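## Task

Carry the cardboard box, the masking tape roll and the yellow sponge from the desk to the top of the low shelf, each set beneath its own sign: box beneath the blue sign, tape beneath the yellow sign, sponge beneath the red sign. The robot must not tip over or finish leaning, and every item must stay put unsupported; an item kept in place only by the robot does not count.

## Robot and tools

Robot: a two-wheeled mobile base carrying a lifting column with a tilting head and two six-joint arms (left, right), each ending in a two-finger gripper. Shoulder height S = 0.90 m + column_m. Folded, the robot is 0.73 m long, 0.62 m wide, S + 0.43 m tall; its front sits 0.40 m ahead of the column. Loose objects may occasionally get nudged by something else.

Frames: the base frame sits on the floor under the column, between the drive wheels: x forward, y to the left, z up. Results give left_hand and right_hand in this frame: the point where the fingers join (tips reach 8 mm further). The hand's z axis runs along the fingers, its y axis across the opening. The odometry frame is the base frame as it stood at scene start; base_odometry counts wheel rotation only, so slip appears as travel. Heading is positive leftward, -3.142 to 3.142.

execute_actions: "actions" holds one action or none (none just reports state and images). An action may have "base", "joints", and optional "speeds"; its motions start at once and may finish at different times. "base" holds exactly one relative command from the current spot: {"translate_m": d}, metres, forward positive, -3 to 3; or {"rotate_rad": d}, radians, left/counter-clockwise positive, -3.2 to 3.2. No sideways motion. Moves needing over 8.667 s are refused. "speeds" caps translate_m (0.05 to 0.8 m/s) or rotate_rad (0.1 to 1 rad/s) for that action; it does not slow arms. "joints" is one object keyed by joint name, each value an absolute target: column_m 0 to 0.8 m; head_tilt_rad -0.61 to 1.308 (positive looks down); per arm (prefix left_ or right_) joint1_rad -2.879 to 2.879, joint2_rad 0 to 3.141, joint3_rad 0 to 3.019, joint4_rad -1.692 to 1.57, joint5_rad -1.57 to 1.57 (positive swings hand to robot's right), joint6_rad -2.094 to 2.094 (roll, clockwise seen from behind positive), gripper_m 0 to 0.093 (fingertip gap in metres). Done tolerances: column 0.005, head 0.03, joints 1-6: 0.045, 0.14, 0.09, 0.055, 0.03, 0.035, gripper 0.003. Omitted joints may still drive toward older targets. Unknown keys or out-of-range values reject the whole call. "cameras" lists any of cam_head_left, cam_head_right, cam_left_wrist, cam_right_wrist, nav_camera, or "all" (default); [] returns none. No action runs over 15 s.

wait: {"seconds": 0 to 10}; commands nothing, returns state and images. zoom_image: {"camera", "region": [x0,y0,x1,y1]} pixels from top-left, at most 504x504, on that camera's latest full image. finished_scene: {"scene": n}; final, reports success; the goal must hold afterward. Replying with no tool call ends everything.

Arm geometry (typical): with joint1 at -1.57 (left) or 1.57 (right) and joints 5, 6 at 0, the arm works in a forward vertical plane 0.23 m beside the column. Let a = j2 - 0.35, b = 1.05 + j2 - j3, c = b - j4 (c = 1.57 means fingers straight down). Hand reach ahead = 0.12 + 0.39 sin a + 0.38 cos b + 0.25 cos c; height = S + 0.39 cos a - 0.38 sin b - 0.25 sin c. Example: j2,j3,j4 = 0.93, 0.78, 0.14 gives 0.60 m ahead, 0.25 m under S. Real hands sag lower and closer by up to ~5 cm (~12 cm heavily loaded); trust reported hand positions (1-3 cm accuracy). Empty reach ~1 m; below 0.4 m height the housing blocks hands nearer than 0.45 m. Keep column_m at least 0.3 while moving arms low. Loads: fingers down, 2 kg out to 0.6 m ahead; 1 kg to 0.8 m; light items (0.2 kg) can be held with fingers only 0.35 rad below horizontal. Grip by commanding an opening smaller than the object; "off_target" is then expected, and a reported opening 0.002 m or more above target means something is held. Fingers are 7 cm long; the hand body is 10 cm wide.

Small joint changes (under ~0.03 rad, 0.08 for joints 2-3) may not move at all. For gentle contact, step ~0.05 rad per call from your last target.

Result lines: base_status/joint_status say how each motion ended: "done", "off_target" (stopped short, may keep pushing), "contact_stop" (column or base only; target dropped), "time_out", "not_followed" with "joint command not followed" when a self-collision check blocked arm targets (undo by moving those joints 0.05 rad or more back, or moving the other arm; driving away if an obstacle caused it). Blocked arms keep pushing and heat up; resend the six reported positions as targets to relax (a held load sinks a bit). The column stops (contact_stop) when a hand touches down, and then refuses downward motion until raised 0.2 m. turned_by_wheels vs turned_by_imu differing by >4% and ≥0.05 rad means collision or slip. base_tilt is in degrees. motor_effort lists wheel motor load (%); wheel_motors_off = 1 means an overload cut them for 2 s after ~3 s of hard pushing. A stalled base: back off 0.05 m before turning. Desk tops 0.30 m up and more than 0.26 m below S can ride over the housing into the column. Motor temperatures are listed per arm; MOTOR HOT appears at 85 °C, and at 100 °C that arm drops everything (OVER-TEMPERATURE FAULT).

Cameras: head cameras 0.91-1.03 m + column_m up, looking down by about head_tilt_rad; true straight-ahead can be up to 0.3 rad off image centre. Wrist cameras look along the fingers, tilted 0.62 rad toward the hand's +x; fingertips end at image centre; with fingers down and arm forward, image top is farther from the robot. nav_camera is at the base front, 0.23 m up.

Avoid: dropping or throwing items, hitting the arms together or pressing them against each other, hard base pushes, tipping the robot, leaving items resting on the gripper. The simulation keeps running while you think.

Each tool is called after "Request:" by a JSON object that holds its "fn" and its "kwargs".

## Session

Request:
{"fn": "execute_actions", "kwargs": {"actions": []}}

Scene clock: 0.00 s.
Motor temperatures (°C, as the motors report them): left_arm=[21 25 24 23 24 22] | right_arm=[23 22 23 24 24 24]
base_odometry: x=+0.000 y=+0.000 heading=+0.000 (m, m, rad; odometry frame)
turned_by_wheels: +0.000 (rad since the last result)
turned_by_imu: +0.000 (rad since the last result)
base_tilt: forward=-0.3 right=+0.9 (deg)
base_status: not commanded
joint_positions: column_m=+0.555 head_tilt_rad=+0.862 left_joint1_rad=-1.557 left_joint2_rad=+0.900 left_joint3_rad=+0.416 left_joint4_rad=-0.947 left_joint5_rad=+0.040 left_joint6_rad=+0.007 left_gripper_m=+0.094 right_joint1_rad=+1.596 right_joint2_rad=+0.886 right_joint3_rad=+0.443 right_joint4_rad=-0.903 right_joint5_rad=-0.022 right_joint6_rad=-0.068 right_gripper_m=+0.094
joint_status: not commanded
wheel_motors_off: 0
motor_effort: left_wheel=+5 right_wheel=+2 (%)
left_hand: x=+0.1479 y=+0.2206 z=+1.2513 quat_wxyz=(+0.438, +0.012, -0.899, +0.016) (m; base frame)
right_hand: x=+0.1721 y=-0.2157 z=+1.2392 quat_wxyz=(+0.399, +0.037, -0.916, -0.031) (m; base frame)
pictures: cam_head_left, cam_head_right, cam_left_wrist, cam_right_wrist, nav_camera
Images, in order (width x height): cam_head_left 504x504, cam_head_right 504x504, cam_left_wrist 504x504, cam_right_wrist 504x504, nav_camera 504x504.

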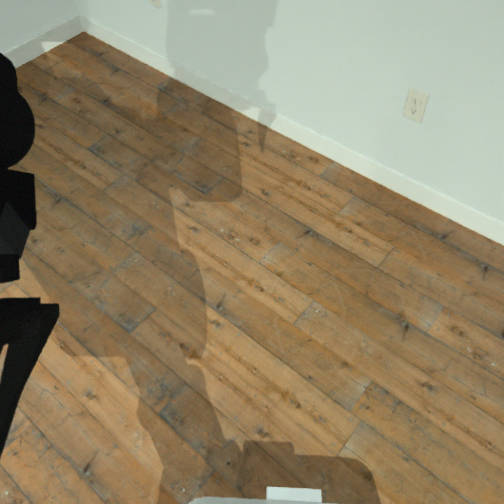

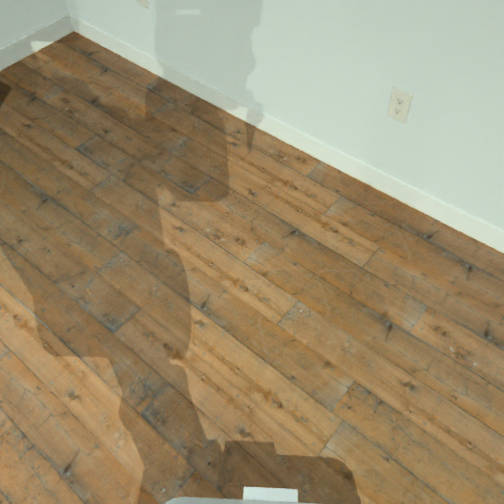

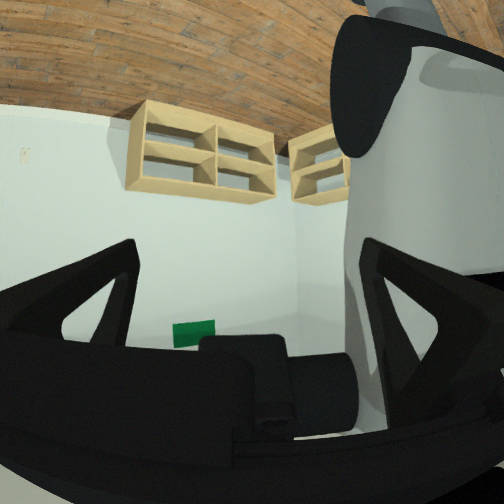

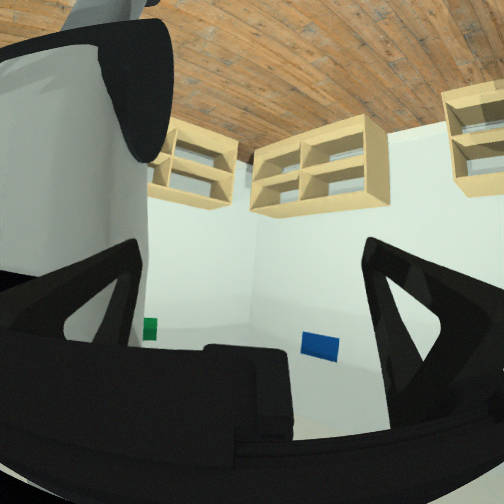

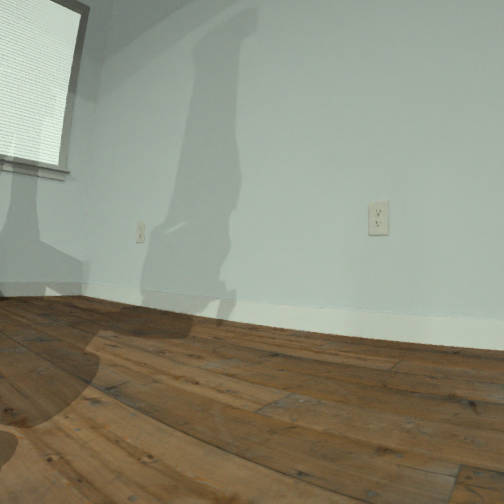

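Request:
{"fn": "execute_actions", "kwargs": {"actions": [{"base": {"rotate_rad": 1.2}, "joints": {"head_tilt_rad": 0.4}}], "cameras": ["cam_head_left", "cam_head_right", "nav_camera"]}}

Scene clock: 8.40 s.
Motor temperatures (°C, as the motors report them): left_arm=[21 25 24 23 24 22] | right_arm=[23 23 23 24 24 24]
base_odometry: x=+0.000 y=+0.000 heading=+1.196 (m, m, rad; odometry frame)
turned_by_wheels: +1.196 (rad since the last result)
turned_by_imu: +1.195 (rad since the last result)
base_tilt: forward=-0.3 right=+0.9 (deg)
base_status: done
joint_positions: column_m=+0.555 head_tilt_rad=+0.419 left_joint1_rad=-1.557 left_joint2_rad=+0.900 left_joint3_rad=+0.416 left_joint4_rad=-0.947 left_joint5_rad=+0.040 left_joint6_rad=+0.007 left_gripper_m=+0.094 right_joint1_rad=+1.596 right_joint2_rad=+0.886 right_joint3_rad=+0.443 right_joint4_rad=-0.903 right_joint5_rad=-0.022 right_joint6_rad=-0.068 right_gripper_m=+0.094
joint_status: all done
wheel_motors_off: 0
motor_effort: left_wheel=-10(68) right_wheel=+10(55) (%)
left_hand: x=+0.1479 y=+0.2206 z=+1.2513 quat_wxyz=(+0.438, +0.012, -0.899, +0.016) (m; base frame)
right_hand: x=+0.1721 y=-0.2157 z=+1.2392 quat_wxyz=(+0.399, +0.037, -0.916, -0.031) (m; base frame)
pictures: cam_head_left, cam_head_right, nav_camera
Images, in order (width x height): cam_head_left 504x504, cam_head_right 504x504, nav_camera 504x504.

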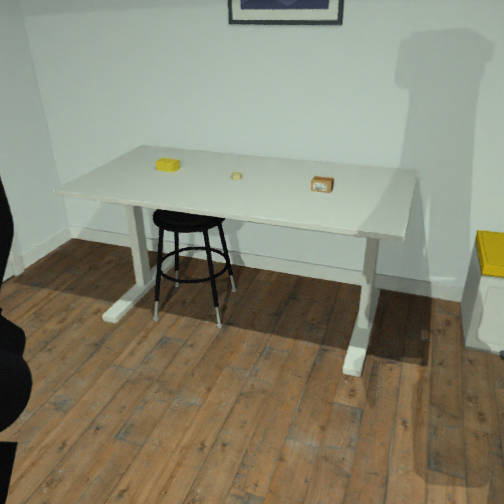

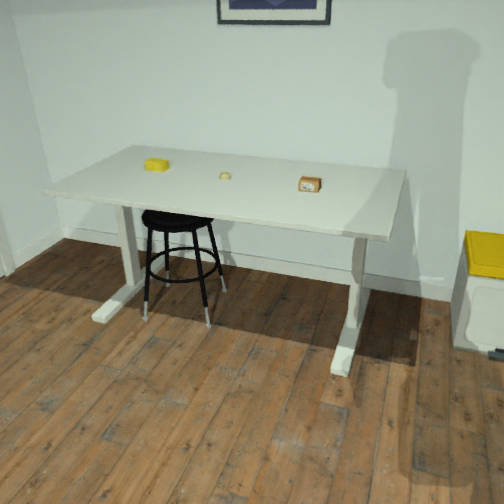

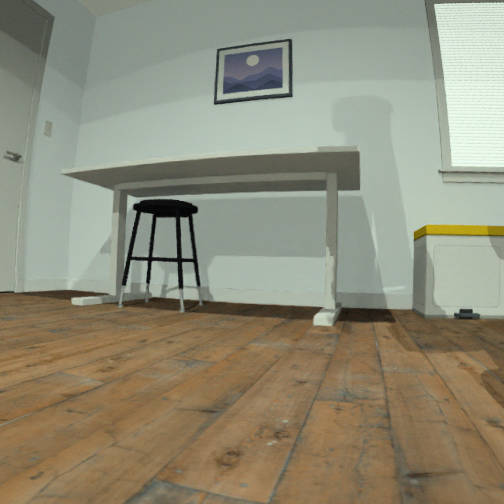

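Request:
{"fn": "execute_actions", "kwargs": {"actions": [{"base": {"rotate_rad": 1.3}, "joints": {"head_tilt_rad": 0.25}}], "cameras": ["cam_head_left", "cam_head_right", "nav_camera"]}}

Request:
{"fn": "execute_actions", "kwargs": {"actions": [{"base": {"rotate_rad": 1.2}}], "cameras": ["cam_head_left", "cam_head_right", "nav_camera"]}}

Scene clock: 19.27 s.
Motor temperatures (°C, as the motors report them): left_arm=[21 25 24 23 24 22] | right_arm=[23 23 23 24 24 24]
base_odometry: x=+0.000 y=+0.000 heading=+2.492 (m, m, rad; odometry frame)
turned_by_wheels: +1.296 (rad since the last result)
turned_by_imu: +1.300 (rad since the last result)
base_tilt: forward=-0.3 right=+0.9 (deg)
base_status: done
joint_positions: column_m=+0.555 head_tilt_rad=+0.269 left_joint1_rad=-1.557 left_joint2_rad=+0.900 left_joint3_rad=+0.416 left_joint4_rad=-0.947 left_joint5_rad=+0.040 left_joint6_rad=+0.007 left_gripper_m=+0.095 right_joint1_rad=+1.596 right_joint2_rad=+0.886 right_joint3_rad=+0.443 right_joint4_rad=-0.903 right_joint5_rad=-0.022 right_joint6_rad=-0.068 right_gripper_m=+0.094
joint_status: all done
wheel_motors_off: 0
motor_effort: left_wheel=-11(33) right_wheel=+10(30) (%)
left_hand: x=+0.1479 y=+0.2206 z=+1.2513 quat_wxyz=(+0.438, +0.012, -0.899, +0.016) (m; base frame)
right_hand: x=+0.1721 y=-0.2157 z=+1.2392 quat_wxyz=(+0.399, +0.037, -0.916, -0.031) (m; base frame)
pictures: cam_head_left, cam_head_right, nav_camera
Images, in order (width x height): cam_head_left 504x504, cam_head_right 504x504, nav_camera 504x504.

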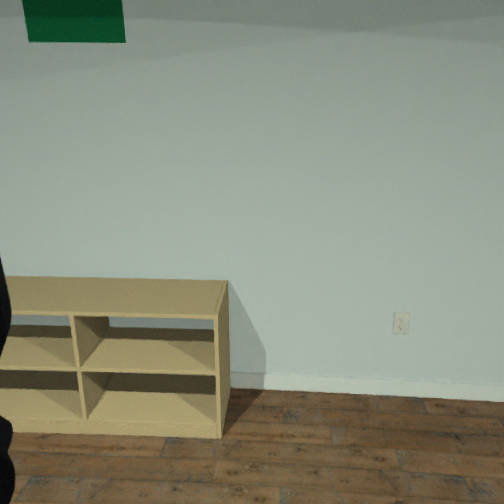

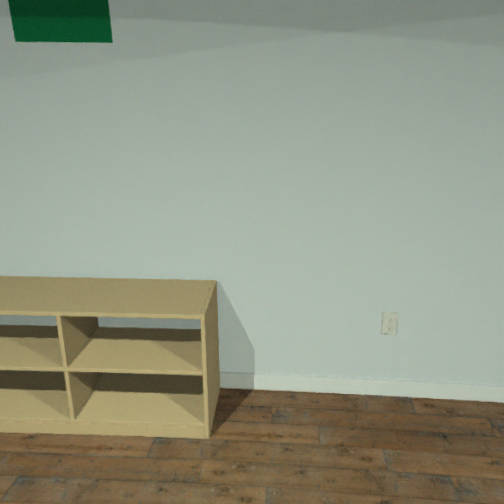

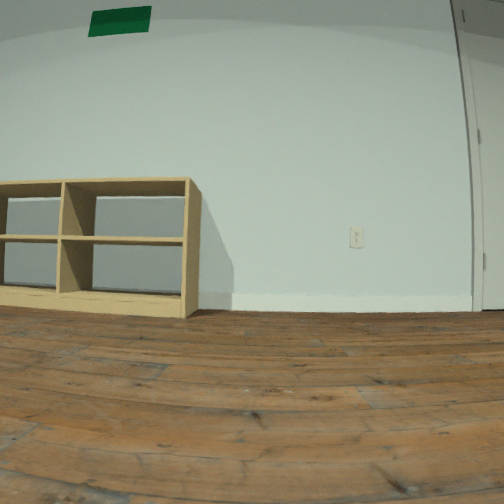

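Scene clock: 22.40 s.
Motor temperatures (°C, as the motors report them): left_arm=[21 25 24 23 24 22] | right_arm=[23 23 23 24 24 24]
base_odometry: x=+0.000 y=+0.000 heading=-2.595 (m, m, rad; odometry frame)
turned_by_wheels: +1.196 (rad since the last result)
turned_by_imu: +1.198 (rad since the last result)
base_tilt: forward=-0.3 right=+0.9 (deg)
base_status: done
joint_positions: column_m=+0.555 head_tilt_rad=+0.269 left_joint1_rad=-1.557 left_joint2_rad=+0.900 left_joint3_rad=+0.416 left_joint4_rad=-0.947 left_joint5_rad=+0.040 left_joint6_rad=+0.007 left_gripper_m=+0.095 right_joint1_rad=+1.596 right_joint2_rad=+0.886 right_joint3_rad=+0.443 right_joint4_rad=-0.903 right_joint5_rad=-0.022 right_joint6_rad=-0.068 right_gripper_m=+0.094
joint_status: not commanded
wheel_motors_off: 0
motor_effort: left_wheel=-10(33) right_wheel=+10(30) (%)
left_hand: x=+0.1479 y=+0.2206 z=+1.2513 quat_wxyz=(+0.438, +0.012, -0.899, +0.016) (m; base frame)
right_hand: x=+0.1721 y=-0.2157 z=+1.2392 quat_wxyz=(+0.399, +0.037, -0.916, -0.031) (m; base frame)
pictures: cam_head_left, cam_head_right, nav_camera
Images, in order (width x height): cam_head_left 504x504, cam_head_right 504x504, nav_camera 504x504.

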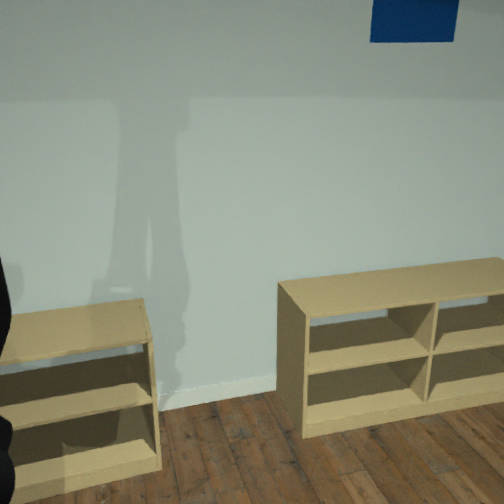

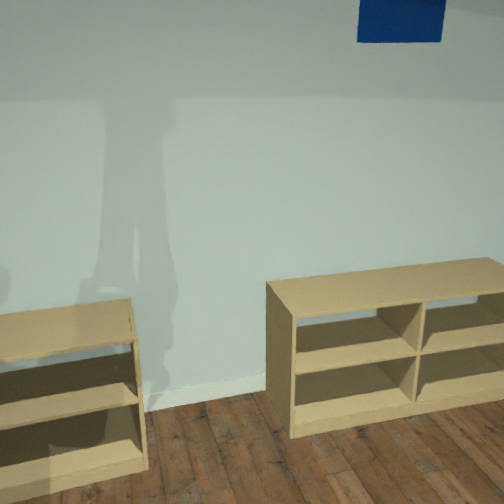

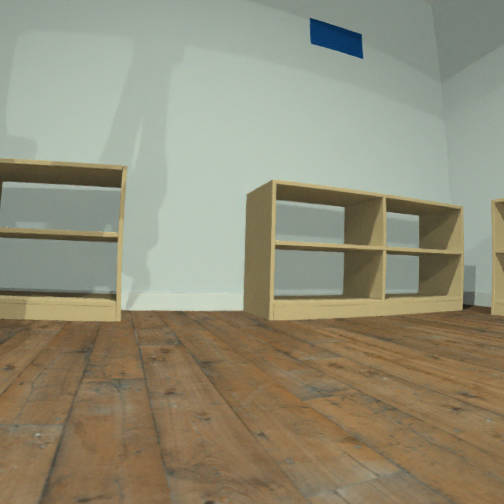

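Request:
{"fn": "execute_actions", "kwargs": {"actions": [{"base": {"rotate_rad": 1.0}, "joints": {"head_tilt_rad": 0.15}}], "cameras": ["cam_head_left", "cam_head_right", "nav_camera"]}}

Scene clock: 30.07 s.
Motor temperatures (°C, as the motors report them): left_arm=[21 25 24 23 24 22] | right_arm=[23 23 23 24 24 24]
base_odometry: x=+0.000 y=+0.000 heading=-1.599 (m, m, rad; odometry frame)
turned_by_wheels: +0.996 (rad since the last result)
turned_by_imu: +0.999 (rad since the last result)
base_tilt: forward=-0.3 right=+0.9 (deg)
base_status: done
joint_positions: column_m=+0.555 head_tilt_rad=+0.170 left_joint1_rad=-1.557 left_joint2_rad=+0.900 left_joint3_rad=+0.416 left_joint4_rad=-0.947 left_joint5_rad=+0.040 left_joint6_rad=+0.007 left_gripper_m=+0.095 right_joint1_rad=+1.596 right_joint2_rad=+0.886 right_joint3_rad=+0.443 right_joint4_rad=-0.903 right_joint5_rad=-0.022 right_joint6_rad=-0.068 right_gripper_m=+0.094
joint_status: all done
wheel_motors_off: 0
motor_effort: left_wheel=-10(33) right_wheel=+10(31) (%)
left_hand: x=+0.1479 y=+0.2206 z=+1.2513 quat_wxyz=(+0.438, +0.012, -0.899, +0.016) (m; base frame)
right_hand: x=+0.1721 y=-0.2157 z=+1.2392 quat_wxyz=(+0.399, +0.037, -0.916, -0.031) (m; base frame)
pictures: cam_head_left, cam_head_right, nav_camera
Images, in order (width x height): cam_head_left 504x504, cam_head_right 504x504, nav_camera 504x504.

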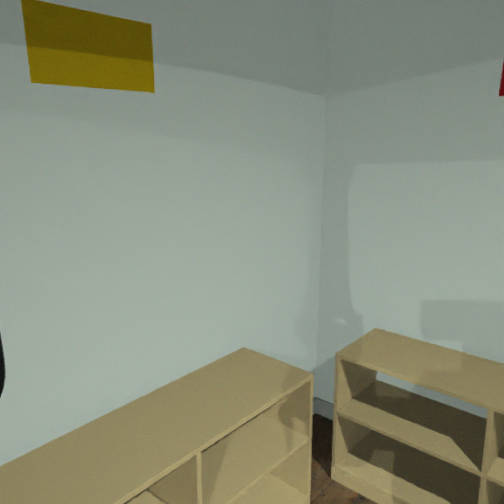

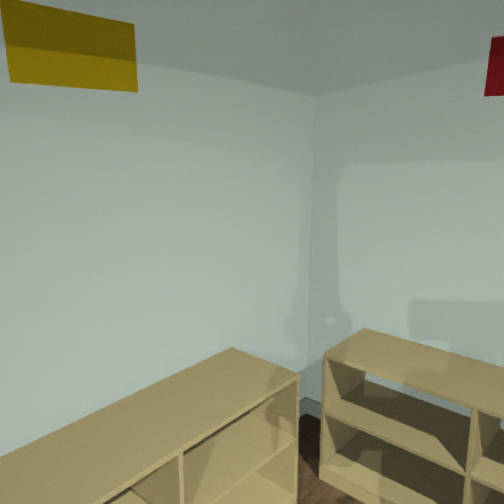

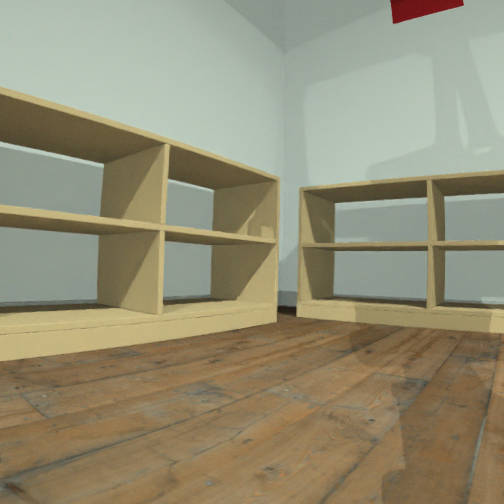

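Request:
{"fn": "execute_actions", "kwargs": {"actions": [{"base": {"translate_m": -1.4}, "joints": {"head_tilt_rad": 0.6, "column_m": 0.45}}], "cameras": ["cam_left_wrist", "cam_right_wrist"]}}

Scene clock: 153.90 s.
Motor temperatures (°C, as the motors report them): left_arm=[21 26 24 23 24 22] | right_arm=[23 24 24 24 24 24]
base_odometry: x=+0.039 y=+1.399 heading=-1.598 (m, m, rad; odometry frame)
turned_by_wheels: +0.001 (rad since the last result)
turned_by_imu: +0.004 (rad since the last result)
base_tilt: forward=-0.3 right=+0.9 (deg)
base_status: done
joint_positions: column_m=+0.450 head_tilt_rad=+0.604 left_joint1_rad=-1.557 left_joint2_rad=+0.900 left_joint3_rad=+0.414 left_joint4_rad=-0.947 left_joint5_rad=+0.040 left_joint6_rad=+0.007 left_gripper_m=+0.095 right_joint1_rad=+1.596 right_joint2_rad=+0.886 right_joint3_rad=+0.440 right_joint4_rad=-0.903 right_joint5_rad=-0.022 right_joint6_rad=-0.068 right_gripper_m=+0.094
joint_status: all done
wheel_motors_off: 0
motor_effort: left_wheel=+1(66) right_wheel=-1(55) (%)
left_hand: x=+0.1469 y=+0.2206 z=+1.1470 quat_wxyz=(+0.439, +0.012, -0.898, +0.016) (m; base frame)
right_hand: x=+0.1704 y=-0.2157 z=+1.1351 quat_wxyz=(+0.400, +0.037, -0.915, -0.031) (m; base frame)
pictures: cam_left_wrist, cam_right_wrist
Images, in order (width x height): cam_left_wrist 504x504, cam_right_wrist 504x504.

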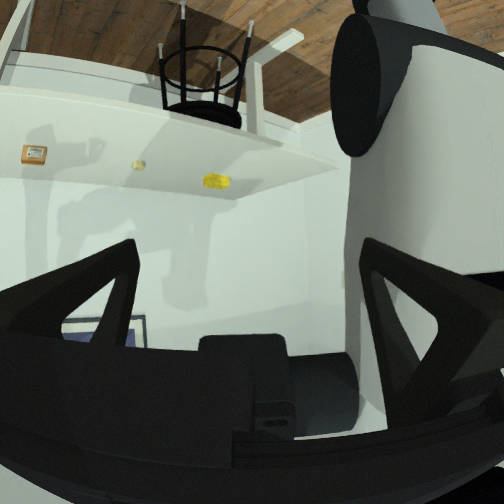

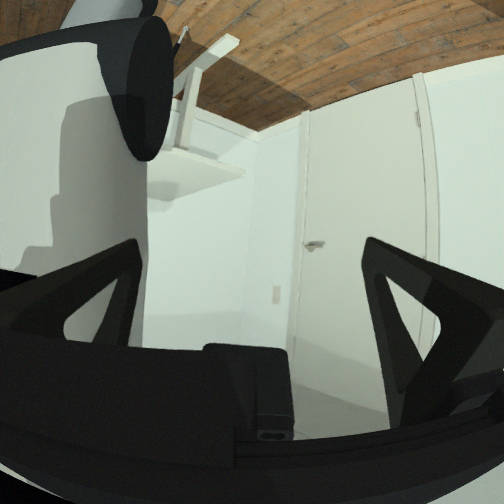

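Request:
{"fn": "execute_actions", "kwargs": {"actions": [{"base": {"rotate_rad": 2.72}, "joints": {"left_joint1_rad": -1.57, "left_joint2_rad": 1.45, "left_joint3_rad": 1.75, "left_joint4_rad": -0.82, "left_joint5_rad": 0, "left_joint6_rad": 0, "right_joint1_rad": 1.57, "right_joint2_rad": 1.45, "right_joint3_rad": 1.75, "right_joint4_rad": -0.82, "right_joint5_rad": 0, "right_joint6_rad": 0}}]}}

Scene clock: 171.07 s.
Motor temperatures (°C, as the motors report them): left_arm=[21 27 24 23 24 22] | right_arm=[23 25 24 24 24 24]
base_odometry: x=+0.039 y=+1.400 heading=+1.118 (m, m, rad; odometry frame)
turned_by_wheels: +2.716 (rad since the last result)
turned_by_imu: +2.717 (rad since the last result)
base_tilt: forward=-0.3 right=+0.9 (deg)
base_status: done
joint_positions: column_m=+0.450 head_tilt_rad=+0.604 left_joint1_rad=-1.573 left_joint2_rad=+1.452 left_joint3_rad=+1.741 left_joint4_rad=-0.816 left_joint5_rad=+0.002 left_joint6_rad=+0.005 left_gripper_m=+0.095 right_joint1_rad=+1.570 right_joint2_rad=+1.441 right_joint3_rad=+1.742 right_joint4_rad=-0.818 right_joint5_rad=+0.000 right_joint6_rad=-0.010 right_gripper_m=+0.094
joint_status: all done
wheel_motors_off: 0
motor_effort: left_wheel=-10(60) right_wheel=+9(70) (%)
left_hand: x=+0.7444 y=+0.2230 z=+1.0162 quat_wxyz=(+0.002, -0.003, -1.000, +0.002) (m; base frame)
right_hand: x=+0.7480 y=-0.2257 z=+1.0235 quat_wxyz=(-0.003, +0.005, -1.000, +0.000) (m; base frame)
pictures: cam_head_left, cam_head_right, cam_left_wrist, cam_right_wrist, nav_camera
Images, in order (width x height): cam_head_left 504x504, cam_head_right 504x504, cam_left_wrist 504x504, cam_right_wrist 504x504, nav_camera 504x504.

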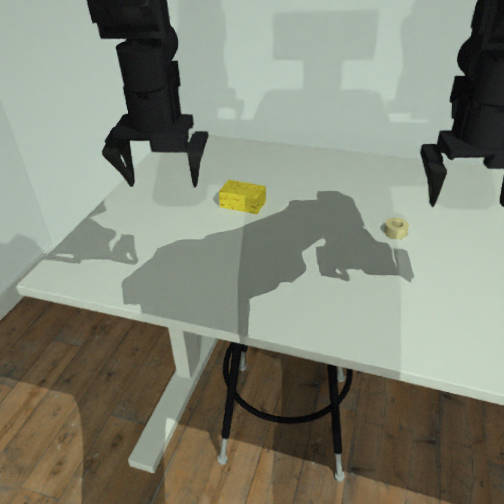

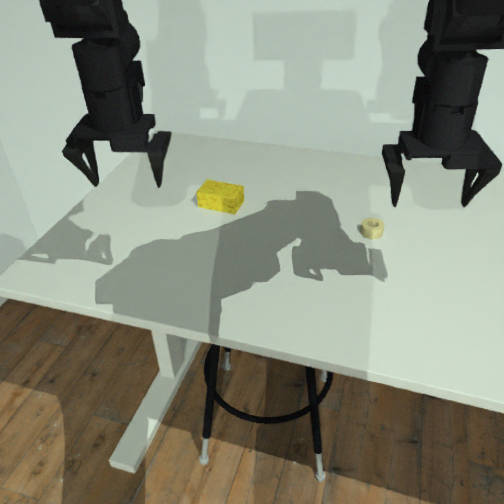

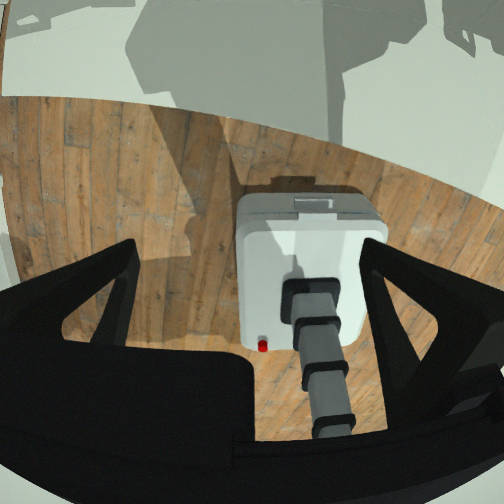

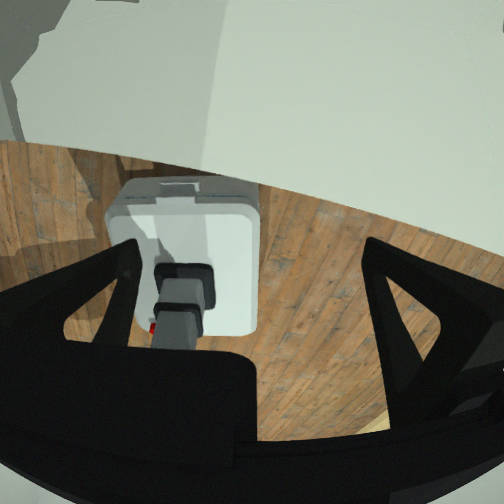

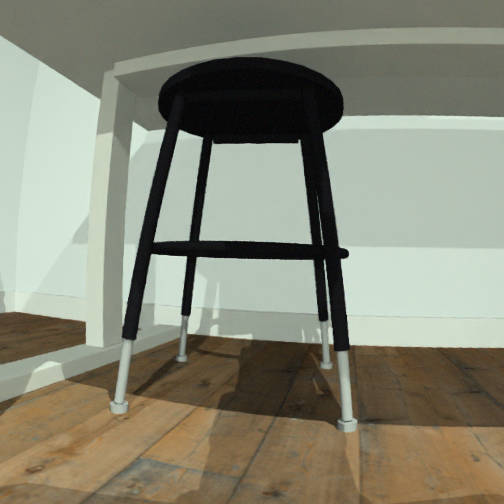

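Request:
{"fn": "zoom_image", "kwargs": {"camera": "cam_head_left", "region": [190, 150, 430, 270]}}

Region (190, 150, 430, 270) of cam_head_left's 504x504 image, scaled by 2.100, with more detail than that image has.

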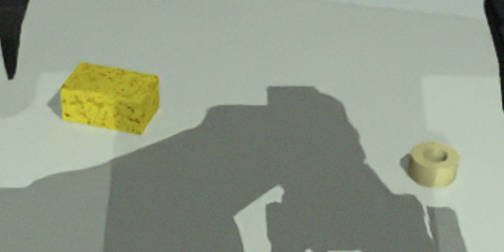

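Request:
{"fn": "execute_actions", "kwargs": {"actions": [{"base": {"translate_m": 0.3}, "joints": {"column_m": 0.31, "head_tilt_rad": 0.7, "left_joint1_rad": -1.665, "left_joint2_rad": 1.6, "left_joint3_rad": 2.033, "left_joint4_rad": -0.953, "left_joint5_rad": 0.0, "left_joint6_rad": -1.42, "right_joint1_rad": 1.615}}]}}

Scene clock: 236.47 s.
Motor temperatures (°C, as the motors report them): left_arm=[21 32 28 23 24 22] | right_arm=[23 30 27 24 24 24]
base_odometry: x=+0.170 y=+1.669 heading=+1.119 (m, m, rad; odometry frame)
turned_by_wheels: +0.001 (rad since the last result)
turned_by_imu: +0.003 (rad since the last result)
base_tilt: forward=-0.2 right=+0.9 (deg)
base_status: done
joint_positions: column_m=+0.310 head_tilt_rad=+0.703 left_joint1_rad=-1.673 left_joint2_rad=+1.600 left_joint3_rad=+2.000 left_joint4_rad=-0.948 left_joint5_rad=+0.001 left_joint6_rad=-1.408 left_gripper_m=+0.095 right_joint1_rad=+1.617 right_joint2_rad=+1.441 right_joint3_rad=+1.742 right_joint4_rad=-0.818 right_joint5_rad=+0.000 right_joint6_rad=-0.010 right_gripper_m=+0.094
joint_status: all done
wheel_motors_off: 0
motor_effort: left_wheel=+3(60) right_wheel=-2(65) (%)
left_hand: x=+0.7864 y=+0.1568 z=+0.8593 quat_wxyz=(+0.038, +0.626, -0.778, +0.026) (m; base frame)
right_hand: x=+0.7478 y=-0.1972 z=+0.8840 quat_wxyz=(-0.004, +0.016, -1.000, -0.020) (m; base frame)
pictures: cam_head_left, cam_head_right, cam_left_wrist, cam_right_wrist, nav_camera
Images, in order (width x height): cam_head_left 504x504, cam_head_right 504x504, cam_left_wrist 504x504, cam_right_wrist 504x504, nav_camera 504x504.

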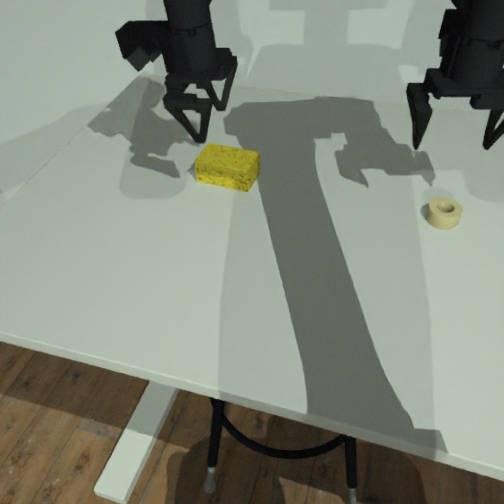

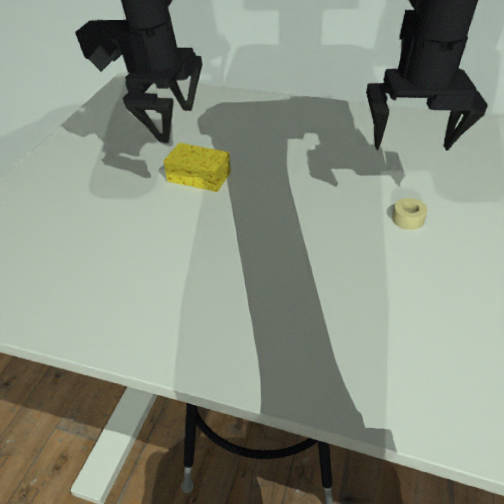

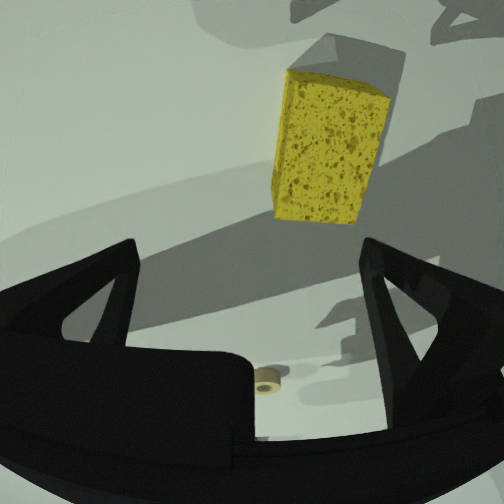

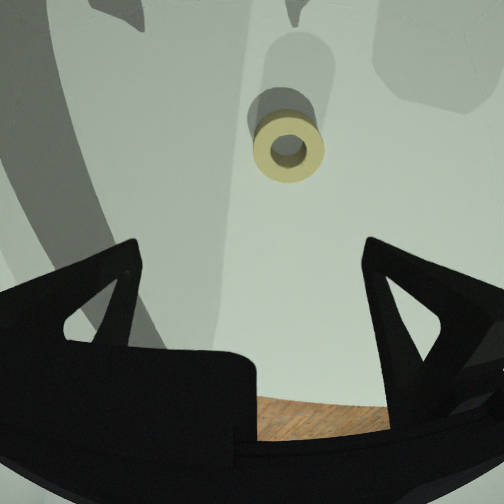

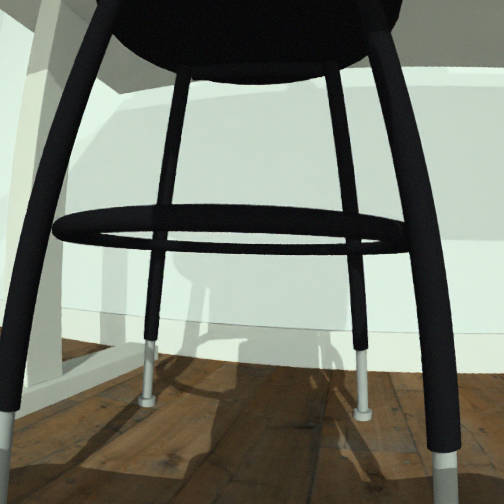

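Request:
{"fn": "execute_actions", "kwargs": {"actions": [{"joints": {"column_m": 0.27, "left_joint2_rad": 1.7, "left_joint3_rad": 2.28, "left_joint4_rad": -1.075, "right_joint1_rad": 1.575, "right_joint2_rad": 1.53, "right_joint3_rad": 1.88, "right_joint4_rad": -0.865}}], "cameras": ["cam_head_left", "cam_left_wrist", "cam_right_wrist"]}}

Scene clock: 287.83 s.
Motor temperatures (°C, as the motors report them): left_arm=[22 33 31 23 24 22] | right_arm=[23 31 28 24 24 24]
base_odometry: x=+0.170 y=+1.669 heading=+1.119 (m, m, rad; odometry frame)
turned_by_wheels: +0.000 (rad since the last result)
turned_by_imu: +0.002 (rad since the last result)
base_tilt: forward=-0.2 right=+0.9 (deg)
base_status: not commanded
joint_positions: column_m=+0.270 head_tilt_rad=+0.703 left_joint1_rad=-1.673 left_joint2_rad=+1.686 left_joint3_rad=+2.245 left_joint4_rad=-1.068 left_joint5_rad=+0.001 left_joint6_rad=-1.408 left_gripper_m=+0.095 right_joint1_rad=+1.575 right_joint2_rad=+1.522 right_joint3_rad=+1.842 right_joint4_rad=-0.862 right_joint5_rad=+0.000 right_joint6_rad=-0.010 right_gripper_m=+0.094
joint_status: all done
wheel_motors_off: 0
motor_effort: left_wheel=+3(4) right_wheel=-3(3) (%)
left_hand: x=+0.8375 y=+0.1559 z=+0.8384 quat_wxyz=(+0.024, +0.627, -0.778, +0.039) (m; base frame)
right_hand: x=+0.7599 y=-0.2228 z=+0.8207 quat_wxyz=(+0.009, +0.006, -1.000, -0.002) (m; base frame)
pictures: cam_head_left, cam_left_wrist, cam_right_wrist
Images, in order (width x height): cam_head_left 504x504, cam_left_wrist 504x504, cam_right_wrist 504x504.

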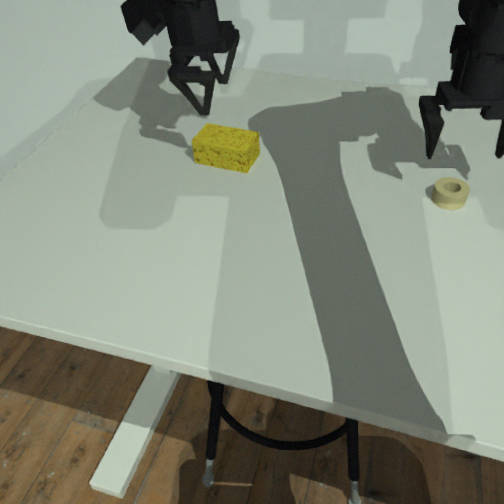

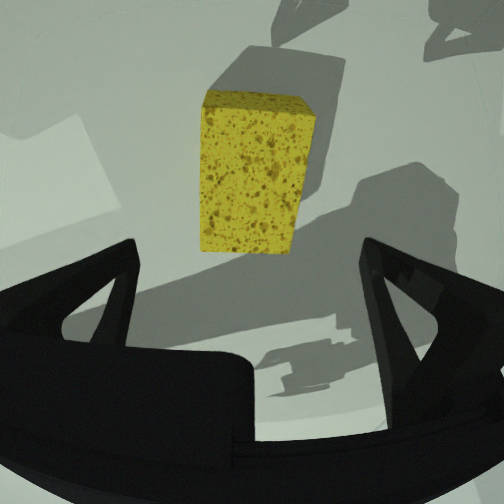

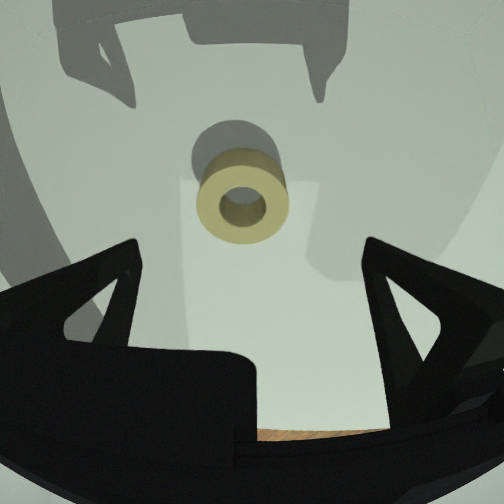

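Request:
{"fn": "execute_actions", "kwargs": {"actions": [{"joints": {"column_m": 0.215, "left_joint2_rad": 1.74, "left_joint4_rad": -1.03}}], "cameras": ["cam_head_left", "cam_head_right", "cam_left_wrist", "cam_right_wrist"]}}

Scene clock: 310.37 s.
Motor temperatures (°C, as the motors report them): left_arm=[22 34 32 23 24 22] | right_arm=[23 32 30 24 24 24]
base_odometry: x=+0.170 y=+1.669 heading=+1.119 (m, m, rad; odometry frame)
turned_by_wheels: +0.000 (rad since the last result)
turned_by_imu: +0.002 (rad since the last result)
base_tilt: forward=-0.3 right=+0.9 (deg)
base_status: not commanded
joint_positions: column_m=+0.215 head_tilt_rad=+0.703 left_joint1_rad=-1.673 left_joint2_rad=+1.715 left_joint3_rad=+2.246 left_joint4_rad=-1.036 left_joint5_rad=+0.001 left_joint6_rad=-1.408 left_gripper_m=+0.095 right_joint1_rad=+1.575 right_joint2_rad=+1.522 right_joint3_rad=+1.842 right_joint4_rad=-0.862 right_joint5_rad=+0.000 right_joint6_rad=-0.010 right_gripper_m=+0.094
joint_status: all done
wheel_motors_off: 0
motor_effort: left_wheel=+3(3) right_wheel=-3(3) (%)
left_hand: x=+0.8357 y=+0.1542 z=+0.7632 quat_wxyz=(+0.022, +0.627, -0.778, +0.040) (m; base frame)
right_hand: x=+0.7599 y=-0.2228 z=+0.7657 quat_wxyz=(+0.009, +0.006, -1.000, -0.002) (m; base frame)
pictures: cam_head_left, cam_head_right, cam_left_wrist, cam_right_wrist
Images, in order (width x height): cam_head_left 504x504, cam_head_right 504x504, cam_left_wrist 504x504, cam_right_wrist 504x504.

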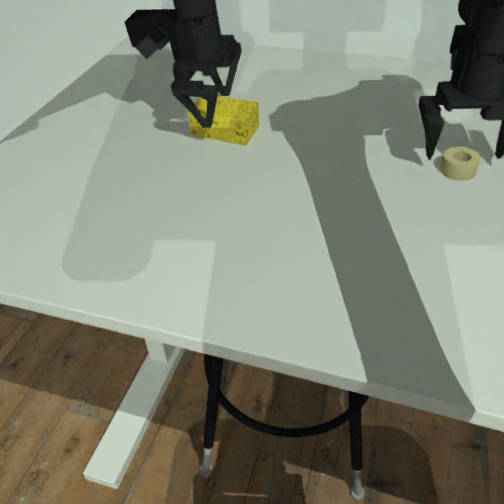

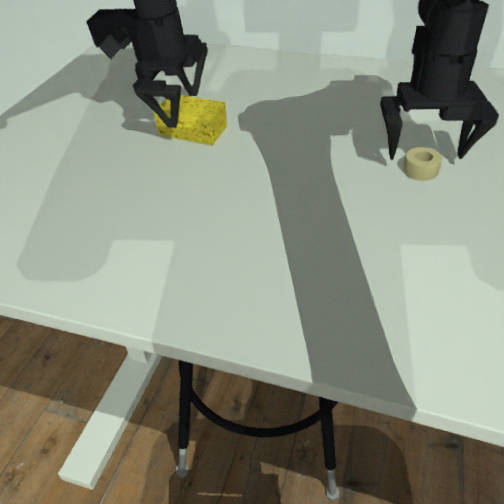

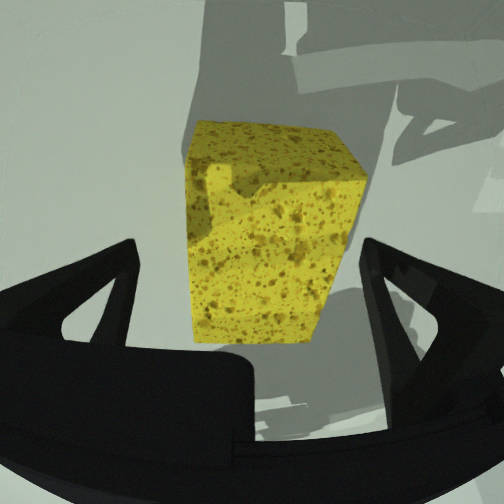

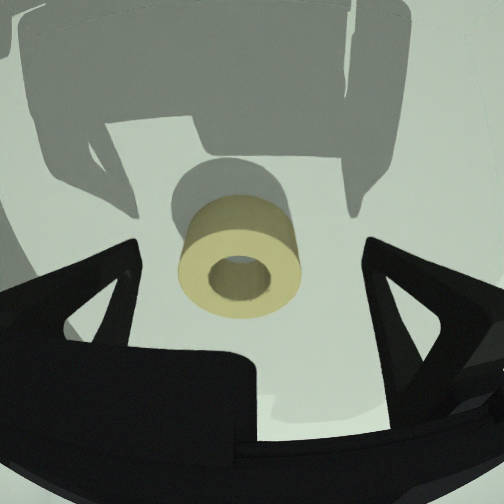

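Request:
{"fn": "execute_actions", "kwargs": {"actions": [{"joints": {"left_joint2_rad": 1.765, "right_joint4_rad": -0.905, "left_gripper_m": 0.04, "right_gripper_m": 0.035}}], "cameras": ["cam_head_left", "cam_head_right", "cam_left_wrist", "cam_right_wrist"]}}

Scene clock: 343.20 s.
Motor temperatures (°C, as the motors report them): left_arm=[22 35 33 23 24 22] | right_arm=[23 33 31 24 24 24]
base_odometry: x=+0.170 y=+1.669 heading=+1.119 (m, m, rad; odometry frame)
turned_by_wheels: +0.000 (rad since the last result)
turned_by_imu: +0.001 (rad since the last result)
base_tilt: forward=-0.3 right=+0.9 (deg)
base_status: not commanded
joint_positions: column_m=+0.215 head_tilt_rad=+0.703 left_joint1_rad=-1.673 left_joint2_rad=+1.723 left_joint3_rad=+2.248 left_joint4_rad=-1.036 left_joint5_rad=+0.001 left_joint6_rad=-1.408 left_gripper_m=+0.055 right_joint1_rad=+1.575 right_joint2_rad=+1.522 right_joint3_rad=+1.842 right_joint4_rad=-0.900 right_joint5_rad=+0.000 right_joint6_rad=-0.010 right_gripper_m=+0.048
joint_status: left_gripper_m off_target (ended at +0.055, target +0.040); right_gripper_m off_target (ended at +0.048, target +0.035); the others done
wheel_motors_off: 0
motor_effort: left_wheel=+2(3) right_wheel=-3(3) (%)
left_hand: x=+0.8334 y=+0.1538 z=+0.7577 quat_wxyz=(+0.025, +0.627, -0.778, +0.038) (m; base frame)
right_hand: x=+0.7505 y=-0.2228 z=+0.7661 quat_wxyz=(+0.028, +0.006, -1.000, -0.002) (m; base frame)
pictures: cam_head_left, cam_head_right, cam_left_wrist, cam_right_wrist
Images, in order (width x height): cam_head_left 504x504, cam_head_right 504x504, cam_left_wrist 504x504, cam_right_wrist 504x504.

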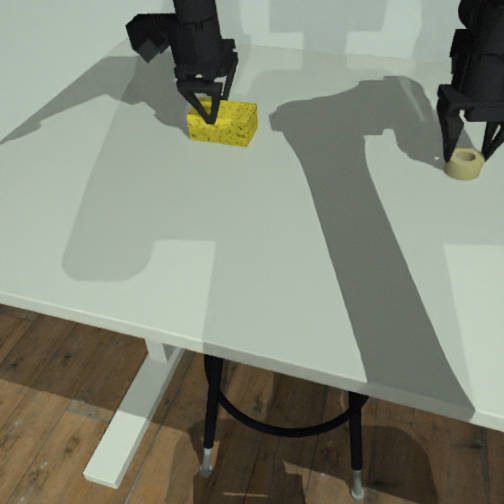

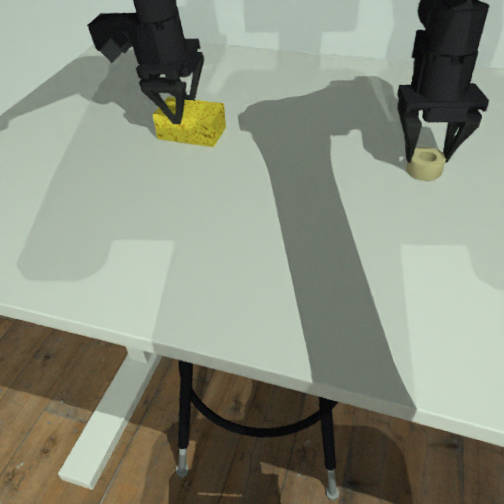

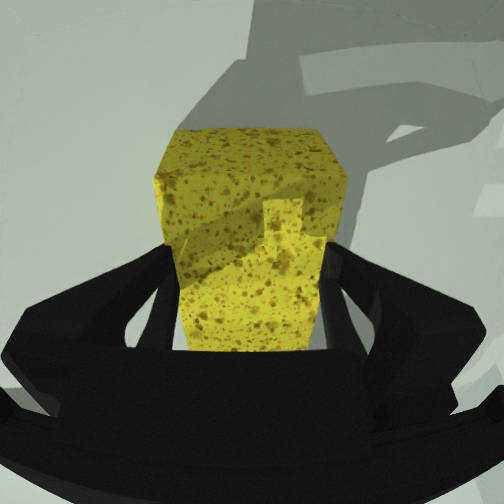

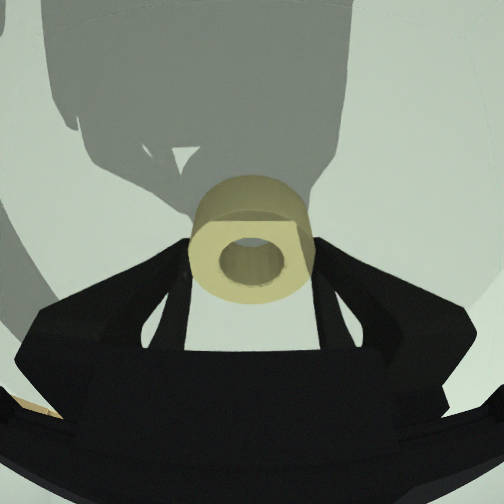

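Request:
{"fn": "zoom_image", "kwargs": {"camera": "cam_head_right", "region": [120, 50, 500, 200]}}

Region (120, 50, 500, 200) of cam_head_right's 504x504 image, scaled by 1.326, with more detail than that image has; it fills the top 199 rows of this view, and the rest is white.

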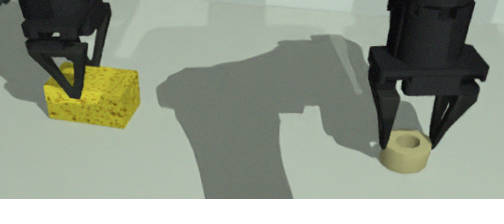

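Request:
{"fn": "zoom_image", "kwargs": {"camera": "cam_head_right", "region": [380, 100, 490, 200]}}

Request:
{"fn": "zoom_image", "kwargs": {"camera": "cam_head_left", "region": [165, 60, 275, 160]}}

Region (380, 100, 490, 200) of cam_head_right's 504x504 image, scaled by 4.582, with more detail than that image has; it fills the top 458 rows of this view, and the rest is white.

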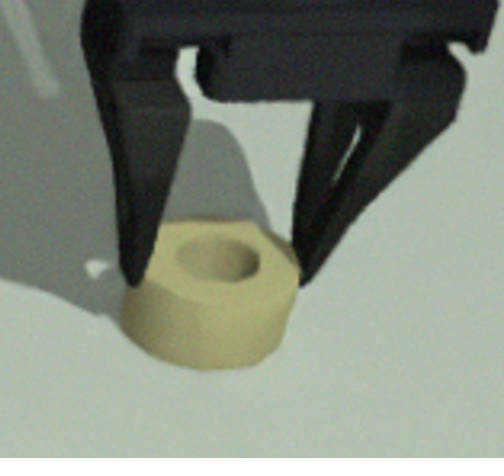

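Region (165, 60, 275, 160) of cam_head_left's 504x504 image, scaled by 4.582, with more detail than that image has; it fills the top 458 rows of this view, and the rest is white.

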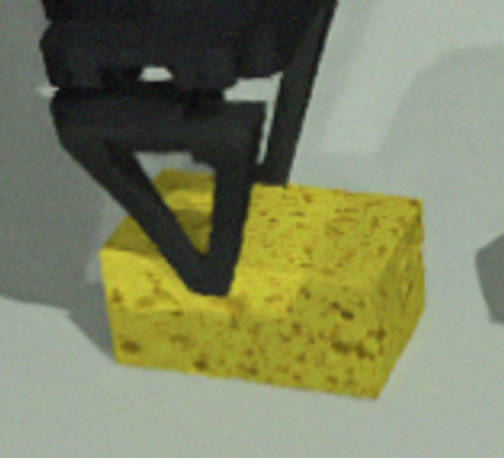

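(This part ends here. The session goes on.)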